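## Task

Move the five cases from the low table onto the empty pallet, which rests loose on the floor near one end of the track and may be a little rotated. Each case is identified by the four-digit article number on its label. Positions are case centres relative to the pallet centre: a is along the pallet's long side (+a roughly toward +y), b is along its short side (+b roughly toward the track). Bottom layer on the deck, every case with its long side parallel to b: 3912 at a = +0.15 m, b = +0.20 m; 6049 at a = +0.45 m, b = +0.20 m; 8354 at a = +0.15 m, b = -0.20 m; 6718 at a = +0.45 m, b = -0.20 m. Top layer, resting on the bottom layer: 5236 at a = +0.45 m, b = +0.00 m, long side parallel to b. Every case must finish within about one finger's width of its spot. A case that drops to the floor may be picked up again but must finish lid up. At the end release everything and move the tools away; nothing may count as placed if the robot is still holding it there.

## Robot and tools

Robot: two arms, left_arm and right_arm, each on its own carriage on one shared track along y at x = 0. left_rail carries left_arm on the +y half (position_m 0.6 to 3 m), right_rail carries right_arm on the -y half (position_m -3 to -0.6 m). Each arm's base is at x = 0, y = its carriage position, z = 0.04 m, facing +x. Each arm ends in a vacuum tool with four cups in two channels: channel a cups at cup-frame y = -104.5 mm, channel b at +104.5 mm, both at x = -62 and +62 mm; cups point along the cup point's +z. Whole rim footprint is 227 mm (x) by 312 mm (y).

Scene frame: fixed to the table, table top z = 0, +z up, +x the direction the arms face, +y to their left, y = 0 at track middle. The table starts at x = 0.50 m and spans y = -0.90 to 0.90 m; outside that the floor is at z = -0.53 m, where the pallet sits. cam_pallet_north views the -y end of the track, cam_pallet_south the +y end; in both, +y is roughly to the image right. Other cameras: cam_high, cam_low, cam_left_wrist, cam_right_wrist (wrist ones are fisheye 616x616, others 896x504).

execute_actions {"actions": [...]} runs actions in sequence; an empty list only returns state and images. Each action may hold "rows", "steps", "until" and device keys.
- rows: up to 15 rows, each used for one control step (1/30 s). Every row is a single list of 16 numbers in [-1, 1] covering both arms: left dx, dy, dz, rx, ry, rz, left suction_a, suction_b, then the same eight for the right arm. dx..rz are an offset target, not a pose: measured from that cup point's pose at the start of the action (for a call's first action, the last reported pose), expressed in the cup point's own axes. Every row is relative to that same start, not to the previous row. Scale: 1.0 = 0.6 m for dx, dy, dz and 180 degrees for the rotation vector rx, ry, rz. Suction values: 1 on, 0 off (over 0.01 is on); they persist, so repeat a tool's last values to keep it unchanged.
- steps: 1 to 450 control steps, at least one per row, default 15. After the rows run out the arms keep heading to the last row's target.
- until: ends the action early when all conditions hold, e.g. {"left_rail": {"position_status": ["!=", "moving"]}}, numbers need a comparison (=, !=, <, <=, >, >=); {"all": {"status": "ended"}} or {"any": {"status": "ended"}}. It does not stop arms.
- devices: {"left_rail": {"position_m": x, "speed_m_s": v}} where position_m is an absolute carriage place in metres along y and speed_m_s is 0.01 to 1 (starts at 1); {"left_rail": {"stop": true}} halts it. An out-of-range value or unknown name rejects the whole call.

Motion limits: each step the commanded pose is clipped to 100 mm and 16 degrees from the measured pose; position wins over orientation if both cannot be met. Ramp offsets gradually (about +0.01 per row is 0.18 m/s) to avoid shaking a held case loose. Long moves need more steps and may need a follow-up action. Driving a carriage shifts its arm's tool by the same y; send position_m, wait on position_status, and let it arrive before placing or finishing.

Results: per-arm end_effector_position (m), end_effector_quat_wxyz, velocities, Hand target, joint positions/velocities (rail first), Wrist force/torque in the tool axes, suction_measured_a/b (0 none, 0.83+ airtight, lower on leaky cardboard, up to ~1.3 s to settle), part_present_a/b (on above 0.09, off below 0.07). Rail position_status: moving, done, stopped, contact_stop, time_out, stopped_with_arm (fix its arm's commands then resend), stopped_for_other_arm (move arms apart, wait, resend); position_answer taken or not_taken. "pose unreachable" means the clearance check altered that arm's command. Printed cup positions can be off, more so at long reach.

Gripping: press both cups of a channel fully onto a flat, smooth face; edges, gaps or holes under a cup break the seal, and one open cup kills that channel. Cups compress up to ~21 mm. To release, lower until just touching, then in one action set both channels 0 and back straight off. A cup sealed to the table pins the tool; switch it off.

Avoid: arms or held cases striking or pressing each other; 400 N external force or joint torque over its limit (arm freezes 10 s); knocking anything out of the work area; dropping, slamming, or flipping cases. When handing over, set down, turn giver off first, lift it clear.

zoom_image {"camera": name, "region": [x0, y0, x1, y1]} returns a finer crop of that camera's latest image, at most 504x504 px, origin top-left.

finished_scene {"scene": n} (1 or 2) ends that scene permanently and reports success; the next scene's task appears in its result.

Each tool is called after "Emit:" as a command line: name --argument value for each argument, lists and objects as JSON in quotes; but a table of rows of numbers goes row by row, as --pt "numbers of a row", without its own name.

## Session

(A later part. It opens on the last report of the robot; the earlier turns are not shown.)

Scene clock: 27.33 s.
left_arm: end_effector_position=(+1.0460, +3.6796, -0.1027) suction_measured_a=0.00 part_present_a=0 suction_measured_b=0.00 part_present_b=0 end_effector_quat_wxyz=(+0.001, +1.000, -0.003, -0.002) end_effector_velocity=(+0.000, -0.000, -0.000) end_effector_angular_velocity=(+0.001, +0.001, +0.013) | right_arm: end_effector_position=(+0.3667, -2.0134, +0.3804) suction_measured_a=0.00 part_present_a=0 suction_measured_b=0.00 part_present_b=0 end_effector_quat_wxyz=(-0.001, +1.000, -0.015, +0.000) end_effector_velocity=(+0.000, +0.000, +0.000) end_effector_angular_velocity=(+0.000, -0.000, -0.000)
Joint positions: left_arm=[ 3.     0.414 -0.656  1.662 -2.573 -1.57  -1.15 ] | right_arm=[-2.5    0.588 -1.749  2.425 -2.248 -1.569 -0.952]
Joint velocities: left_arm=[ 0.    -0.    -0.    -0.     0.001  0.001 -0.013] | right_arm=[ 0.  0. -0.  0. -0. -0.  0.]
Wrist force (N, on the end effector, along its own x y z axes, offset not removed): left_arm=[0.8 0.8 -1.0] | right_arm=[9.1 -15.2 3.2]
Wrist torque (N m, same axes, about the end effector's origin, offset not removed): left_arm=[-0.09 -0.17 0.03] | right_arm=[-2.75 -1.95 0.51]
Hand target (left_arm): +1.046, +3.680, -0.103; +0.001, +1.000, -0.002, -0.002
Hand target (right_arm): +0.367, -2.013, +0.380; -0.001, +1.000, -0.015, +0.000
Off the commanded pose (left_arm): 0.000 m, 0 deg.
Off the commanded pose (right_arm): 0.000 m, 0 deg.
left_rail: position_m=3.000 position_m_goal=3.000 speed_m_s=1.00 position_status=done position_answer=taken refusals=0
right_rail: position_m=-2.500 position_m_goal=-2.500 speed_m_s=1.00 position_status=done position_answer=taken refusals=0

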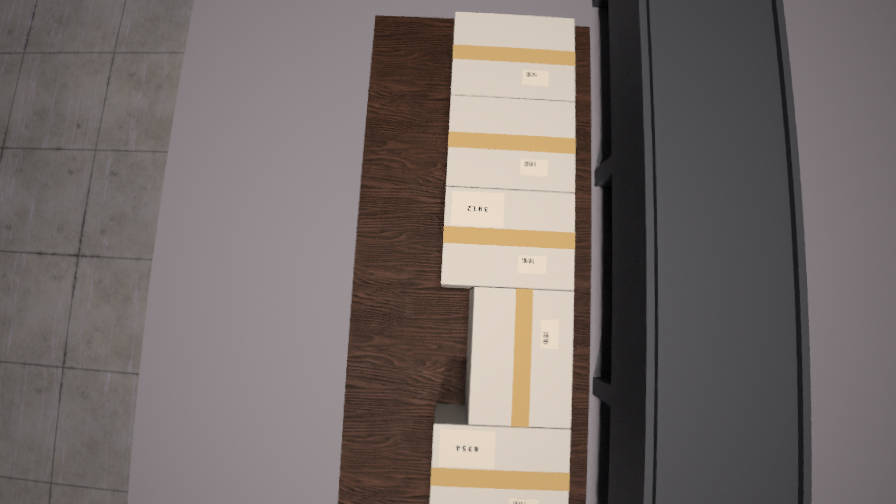

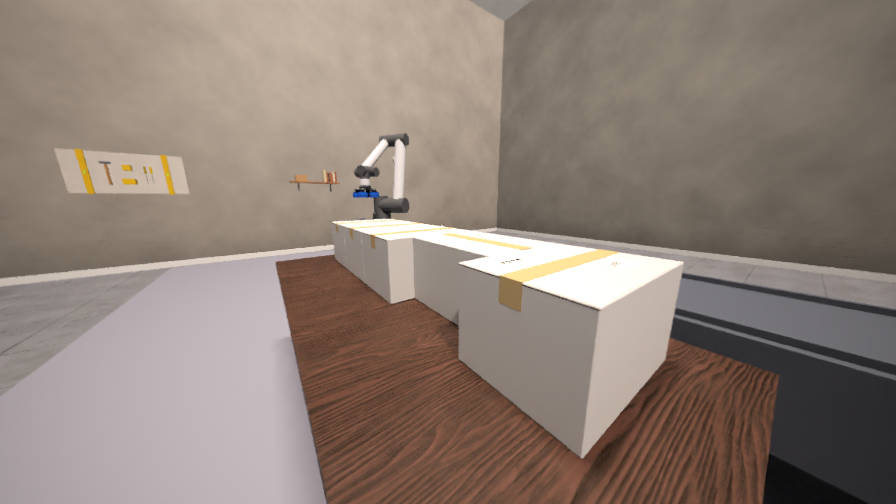

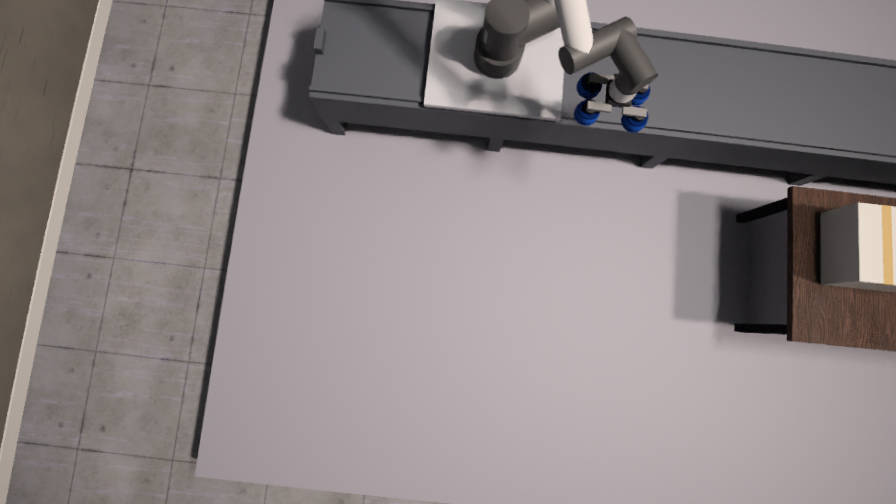

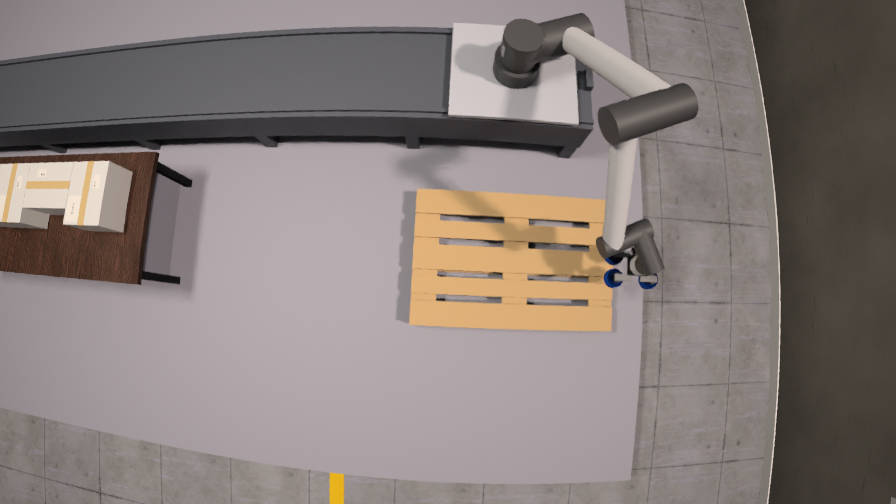

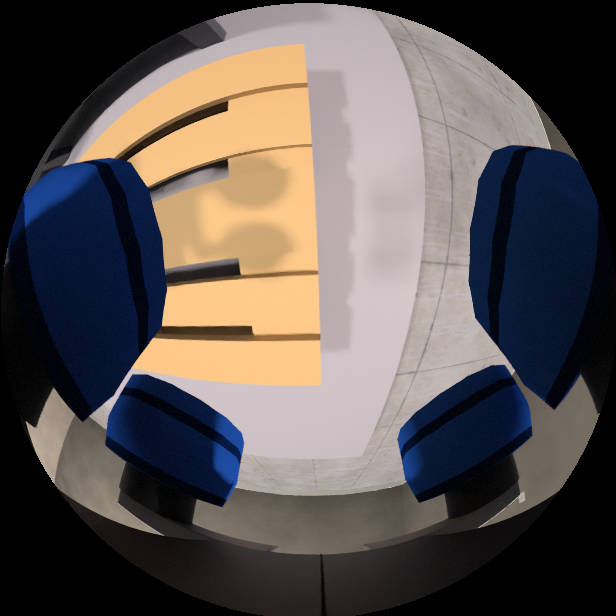

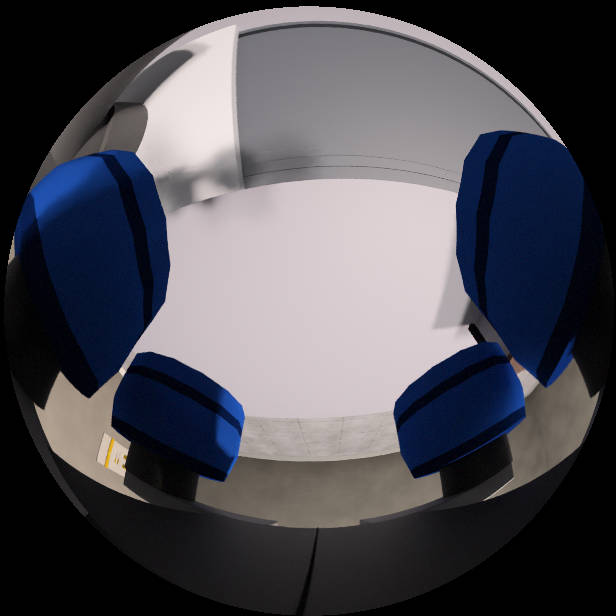

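Emit:
execute_actions --actions '[{"rows":[[-0.065,0.3,0,0,0,0.498,0,0,0,0,0,0,0,0,0,0]],"steps":60}]'

Emit:
execute_actions --actions '[{"left_rail":{"position_m":2.3},"steps":45}]'

Scene clock: 34.37 s.
left_arm: end_effector_position=(+1.0061, +3.5001, -0.1025) suction_measured_a=0.00 part_present_a=0 suction_measured_b=0.00 part_present_b=0 end_effector_quat_wxyz=(+0.002, +0.707, -0.707, -0.001) end_effector_velocity=(+0.000, +0.000, +0.000) end_effector_angular_velocity=(-0.000, -0.000, -0.002) | right_arm: end_effector_position=(+0.3667, -2.0134, +0.3804) suction_measured_a=0.00 part_present_a=0 suction_measured_b=0.00 part_present_b=0 end_effector_quat_wxyz=(-0.001, +1.000, -0.015, +0.000) end_effector_velocity=(+0.000, +0.000, -0.000) end_effector_angular_velocity=(-0.000, +0.000, +0.000)
Joint positions: left_arm=[ 3.     0.281 -0.727  1.869 -2.709 -1.57   0.281] | right_arm=[-2.5    0.588 -1.749  2.425 -2.248 -1.569 -0.952]
Joint velocities: left_arm=[ 0.     0.     0.    -0.     0.    -0.     0.002] | right_arm=[ 0. -0.  0. -0.  0.  0. -0.]
Wrist force (N, on the end effector, along its own x y z axes, offset not removed): left_arm=[0.8 -1.4 0.3] | right_arm=[-0.1 -13.8 2.6]
Wrist torque (N m, same axes, about the end effector's origin, offset not removed): left_arm=[-0.33 -0.15 -0.02] | right_arm=[-2.49 -0.84 0.42]
Hand target (left_arm): +1.006, +3.500, -0.102; +0.002, +0.707, -0.707, -0.001
Hand target (right_arm): +0.367, -2.013, +0.380; -0.001, +1.000, -0.015, +0.000
Off the commanded pose (left_arm): 0.000 m, 0 deg.
Off the commanded pose (right_arm): 0.000 m, 0 deg.
left_rail: position_m=3.000 position_m_goal=3.000 speed_m_s=1.00 position_status=done position_answer=taken refusals=0
right_rail: position_m=-2.500 position_m_goal=-2.500 speed_m_s=1.00 position_status=done position_answer=taken refusals=0

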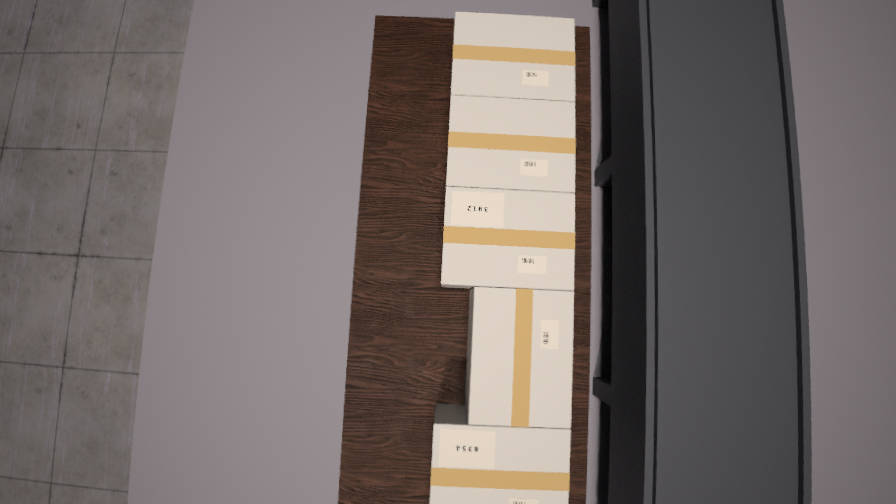

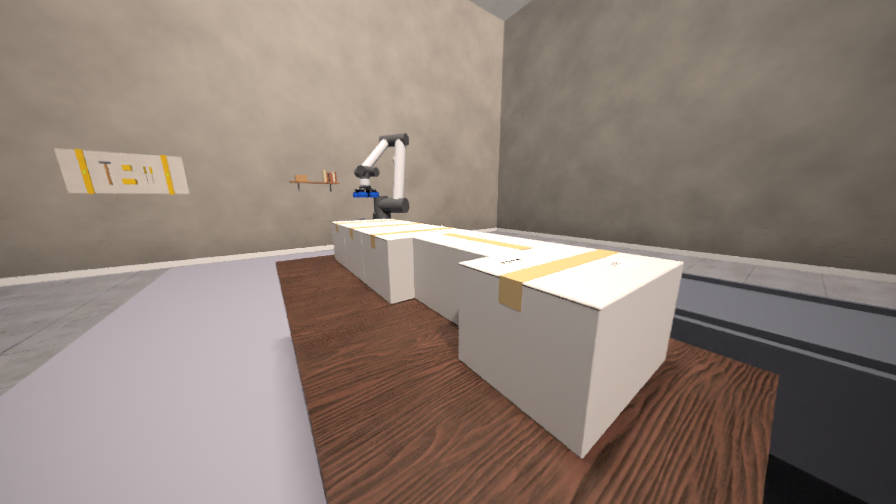

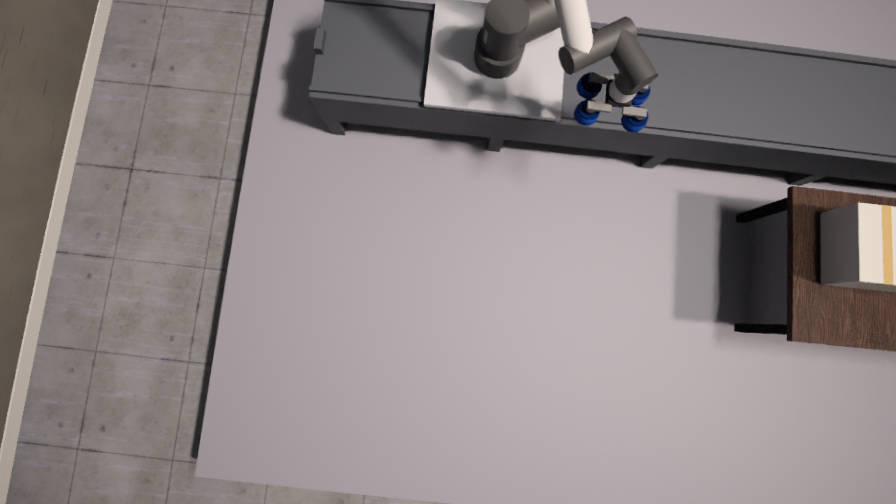

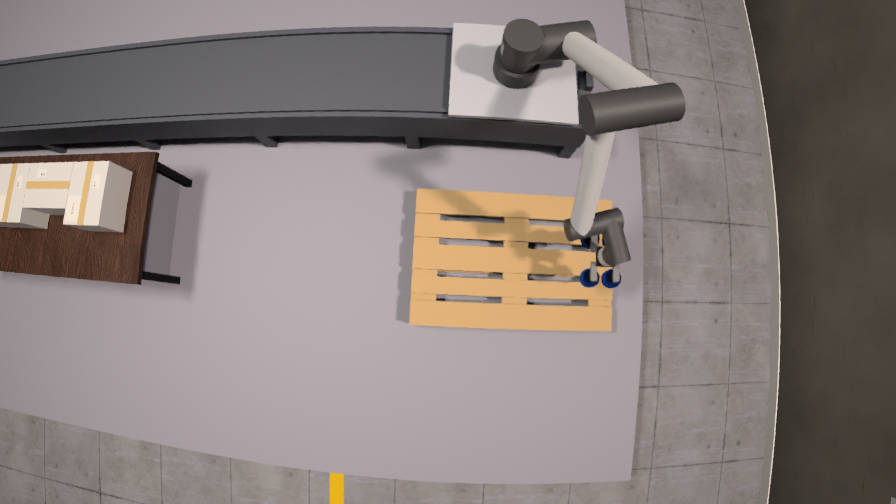

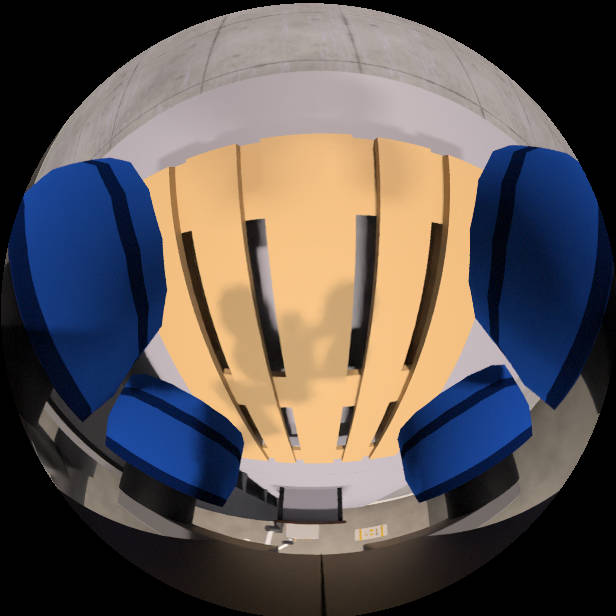

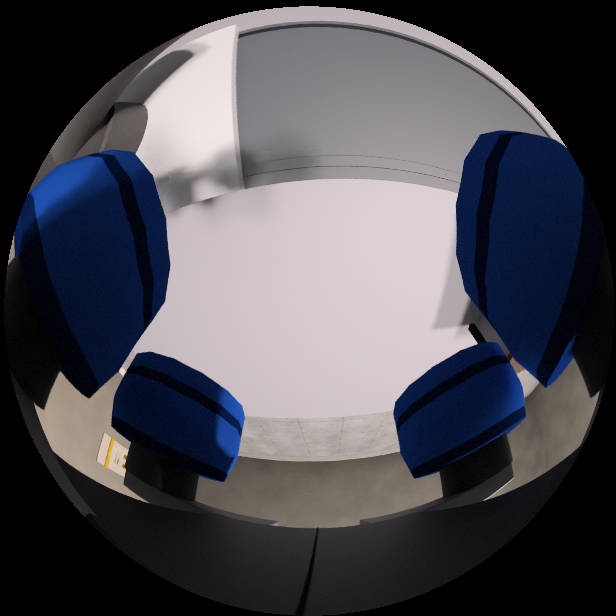

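Scene clock: 35.87 s.
left_arm: end_effector_position=(+1.0061, +2.7999, -0.1024) suction_measured_a=0.00 part_present_a=0 suction_measured_b=0.00 part_present_b=0 end_effector_quat_wxyz=(+0.002, +0.707, -0.707, -0.001) end_effector_velocity=(-0.000, +0.000, -0.000) end_effector_angular_velocity=(-0.000, -0.000, +0.000) | right_arm: end_effector_position=(+0.3667, -2.0134, +0.3804) suction_measured_a=0.00 part_present_a=0 suction_measured_b=0.00 part_present_b=0 end_effector_quat_wxyz=(-0.001, +1.000, -0.015, +0.000) end_effector_velocity=(-0.000, -0.000, +0.000) end_effector_angular_velocity=(+0.000, -0.000, -0.000)
Joint positions: left_arm=[ 2.3    0.281 -0.727  1.869 -2.709 -1.57   0.281] | right_arm=[-2.5    0.588 -1.749  2.425 -2.248 -1.569 -0.952]
Joint velocities: left_arm=[ 0.  0. -0.  0. -0. -0.  0.] | right_arm=[ 0. -0. -0.  0.  0.  0.  0.]
Wrist force (N, on the end effector, along its own x y z axes, offset not removed): left_arm=[1.3 0.4 0.5] | right_arm=[9.4 -3.6 -2.1]
Wrist torque (N m, same axes, about the end effector's origin, offset not removed): left_arm=[-0.05 -0.39 -0.05] | right_arm=[-1.34 -2.14 0.38]
Hand target (left_arm): +1.006, +2.800, -0.102; +0.002, +0.707, -0.707, -0.001
Hand target (right_arm): +0.367, -2.013, +0.380; -0.001, +1.000, -0.015, +0.000
Off the commanded pose (left_arm): 0.000 m, 0 deg.
Off the commanded pose (right_arm): 0.000 m, 0 deg.
left_rail: position_m=2.300 position_m_goal=2.300 speed_m_s=1.00 position_status=done position_answer=taken refusals=0
right_rail: position_m=-2.500 position_m_goal=-2.500 speed_m_s=1.00 position_status=done position_answer=taken refusals=0

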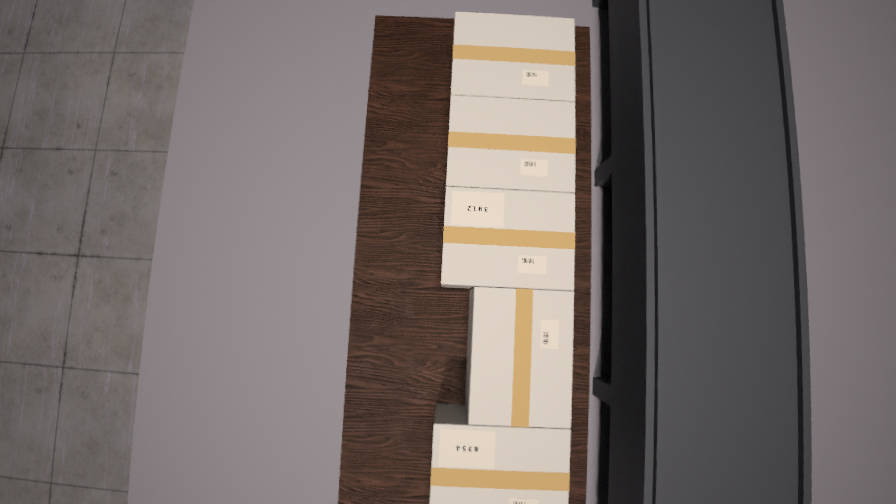

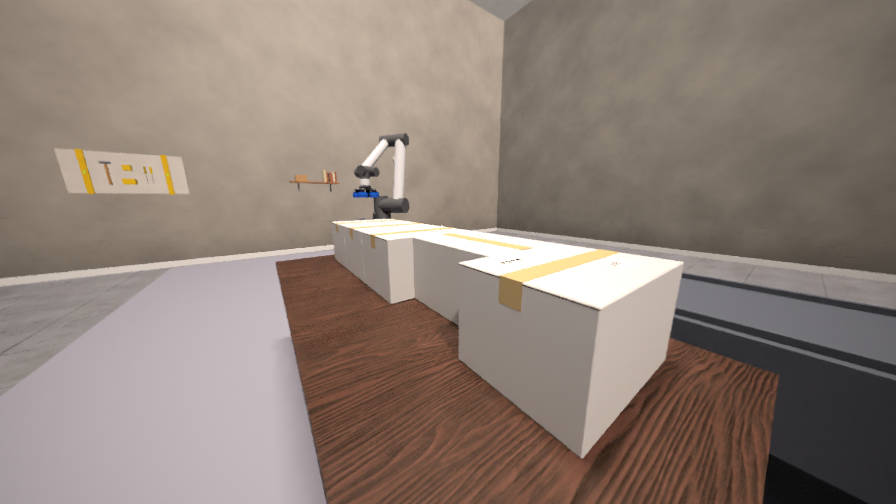

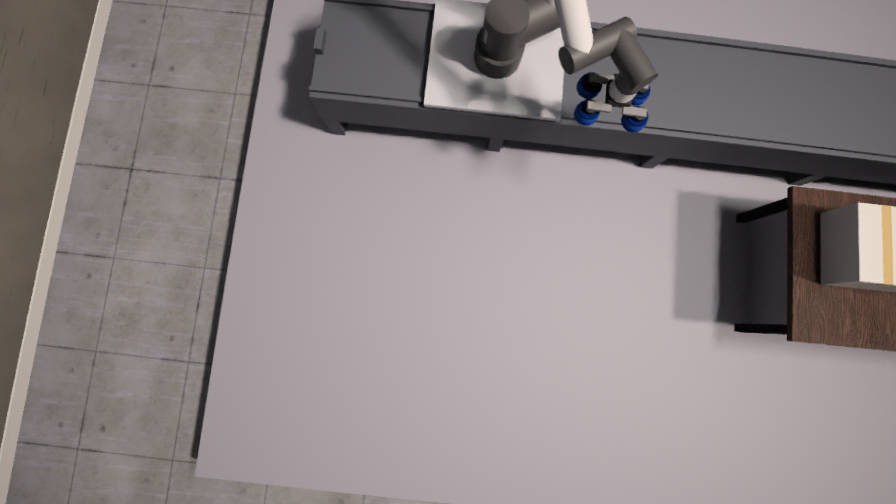

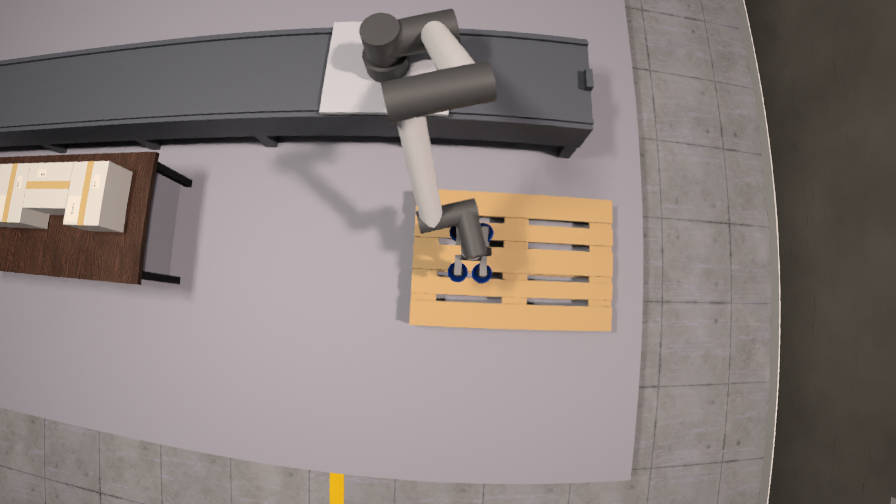

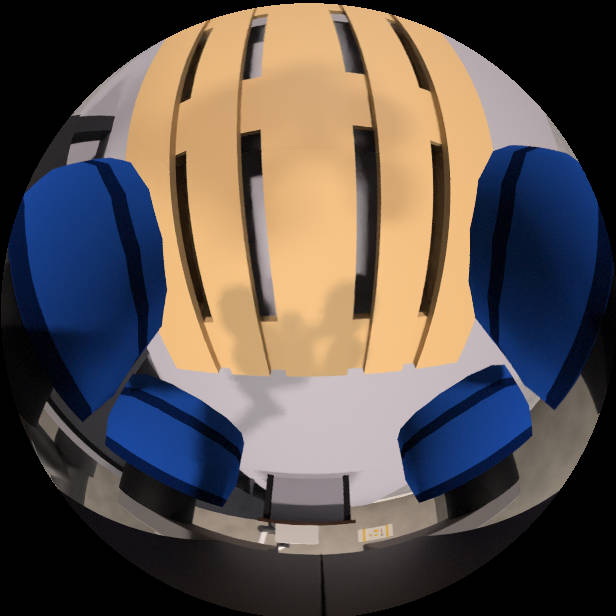

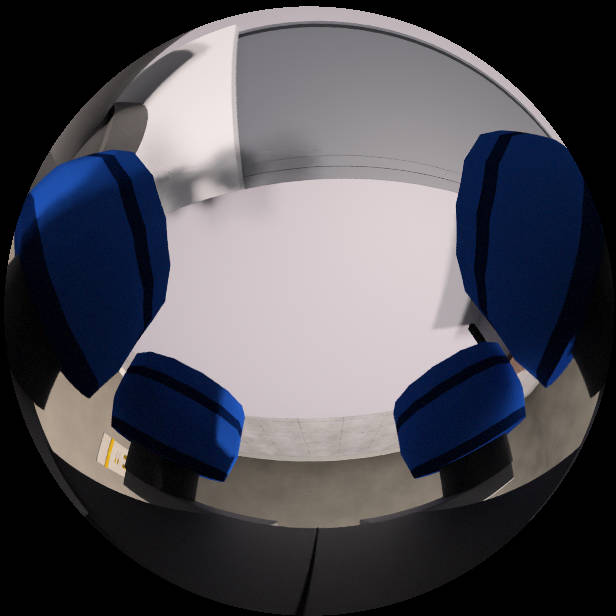

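Emit:
execute_actions --actions '[{"rows":[[0.833,0.37,-1,0,0,0,0,0,0,0,0,0,0,0,0,0]],"steps":35},{"left_rail":{"position_m":0.62},"steps":80}]'

Scene clock: 43.70 s.
left_arm: end_effector_position=(+0.7863, +0.6204, +0.4980) suction_measured_a=0.00 part_present_a=0 suction_measured_b=0.00 part_present_b=0 end_effector_quat_wxyz=(+0.001, +0.707, -0.707, -0.002) end_effector_velocity=(-0.000, +0.000, +0.000) end_effector_angular_velocity=(-0.000, -0.000, +0.000) | right_arm: end_effector_position=(+0.3667, -2.0134, +0.3804) suction_measured_a=0.00 part_present_a=0 suction_measured_b=0.00 part_present_b=0 end_effector_quat_wxyz=(-0.001, +1.000, -0.015, +0.000) end_effector_velocity=(+0.000, -0.000, -0.000) end_effector_angular_velocity=(-0.000, +0.000, -0.000)
Joint positions: left_arm=[ 0.62  -0.258 -1.614  2.116 -2.069 -1.57  -0.258] | right_arm=[-2.5    0.588 -1.749  2.425 -2.248 -1.569 -0.952]
Joint velocities: left_arm=[ 0.  0. -0.  0. -0. -0. -0.] | right_arm=[ 0. -0.  0.  0.  0. -0.  0.]
Wrist force (N, on the end effector, along its own x y z axes, offset not removed): left_arm=[-1.0 -0.7 4.2] | right_arm=[-0.3 -15.0 1.0]
Wrist torque (N m, same axes, about the end effector's origin, offset not removed): left_arm=[-0.21 0.07 -0.03] | right_arm=[-2.77 -0.83 0.24]
Hand target (left_arm): +0.786, +0.621, +0.498; +0.001, +0.707, -0.707, -0.002
Hand target (right_arm): +0.367, -2.013, +0.380; -0.001, +1.000, -0.015, +0.000
Off the commanded pose (left_arm): 0.001 m, 0 deg.
Off the commanded pose (right_arm): 0.000 m, 0 deg.
left_rail: position_m=0.620 position_m_goal=0.620 speed_m_s=1.00 position_status=done position_answer=taken refusals=0
right_rail: position_m=-2.500 position_m_goal=-2.500 speed_m_s=1.00 position_status=done position_answer=taken refusals=0

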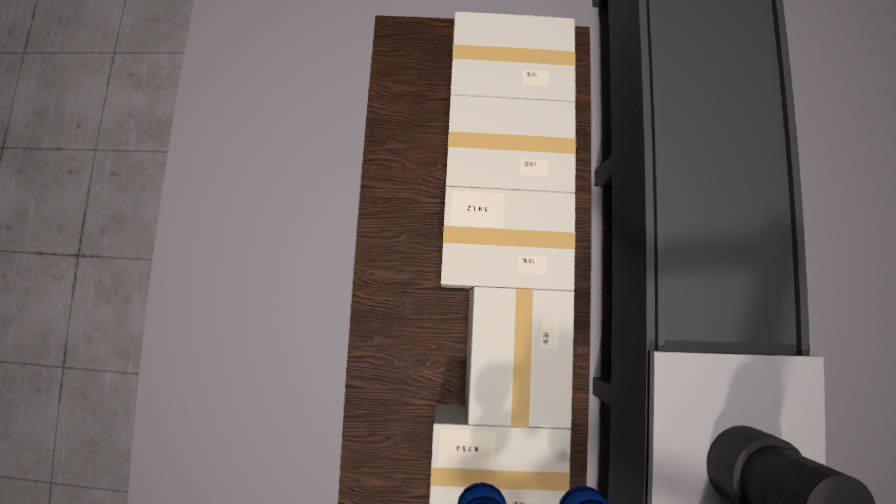

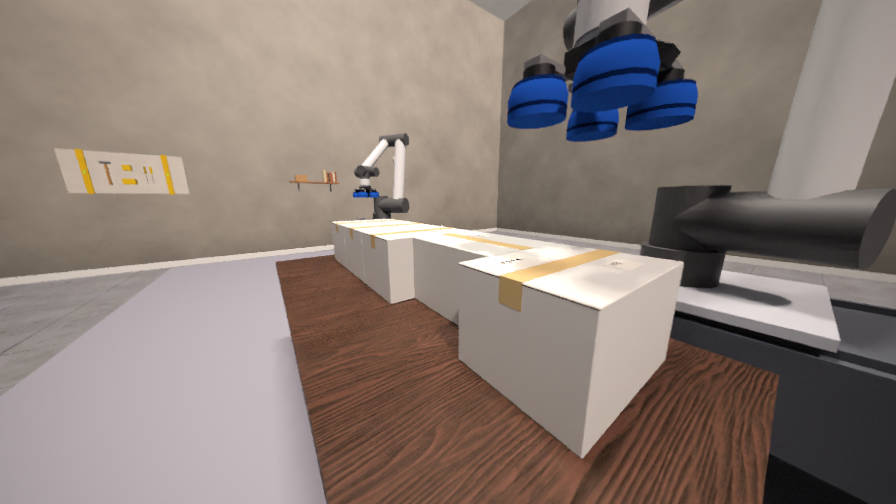

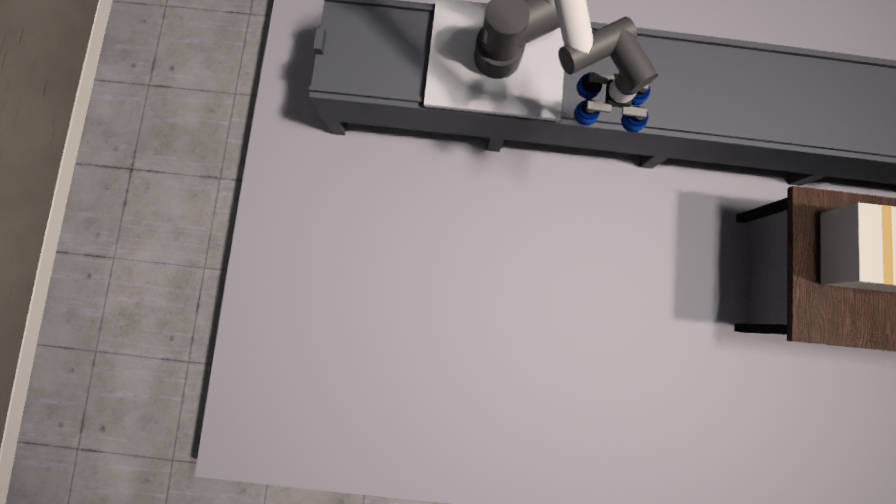

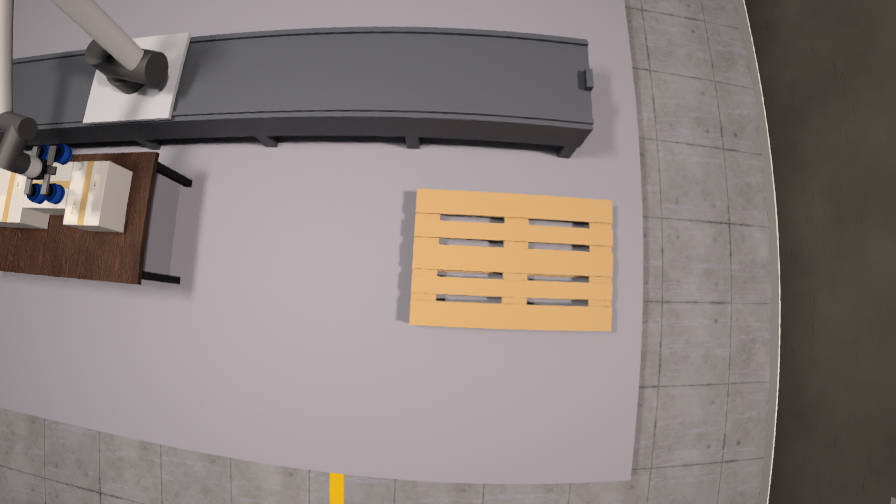

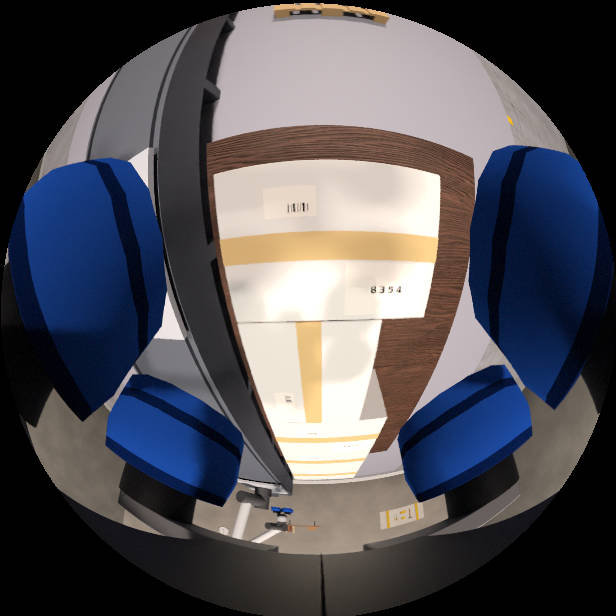

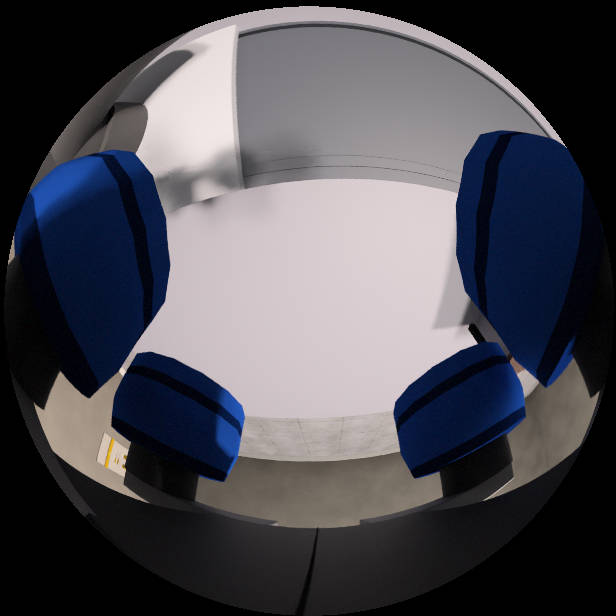

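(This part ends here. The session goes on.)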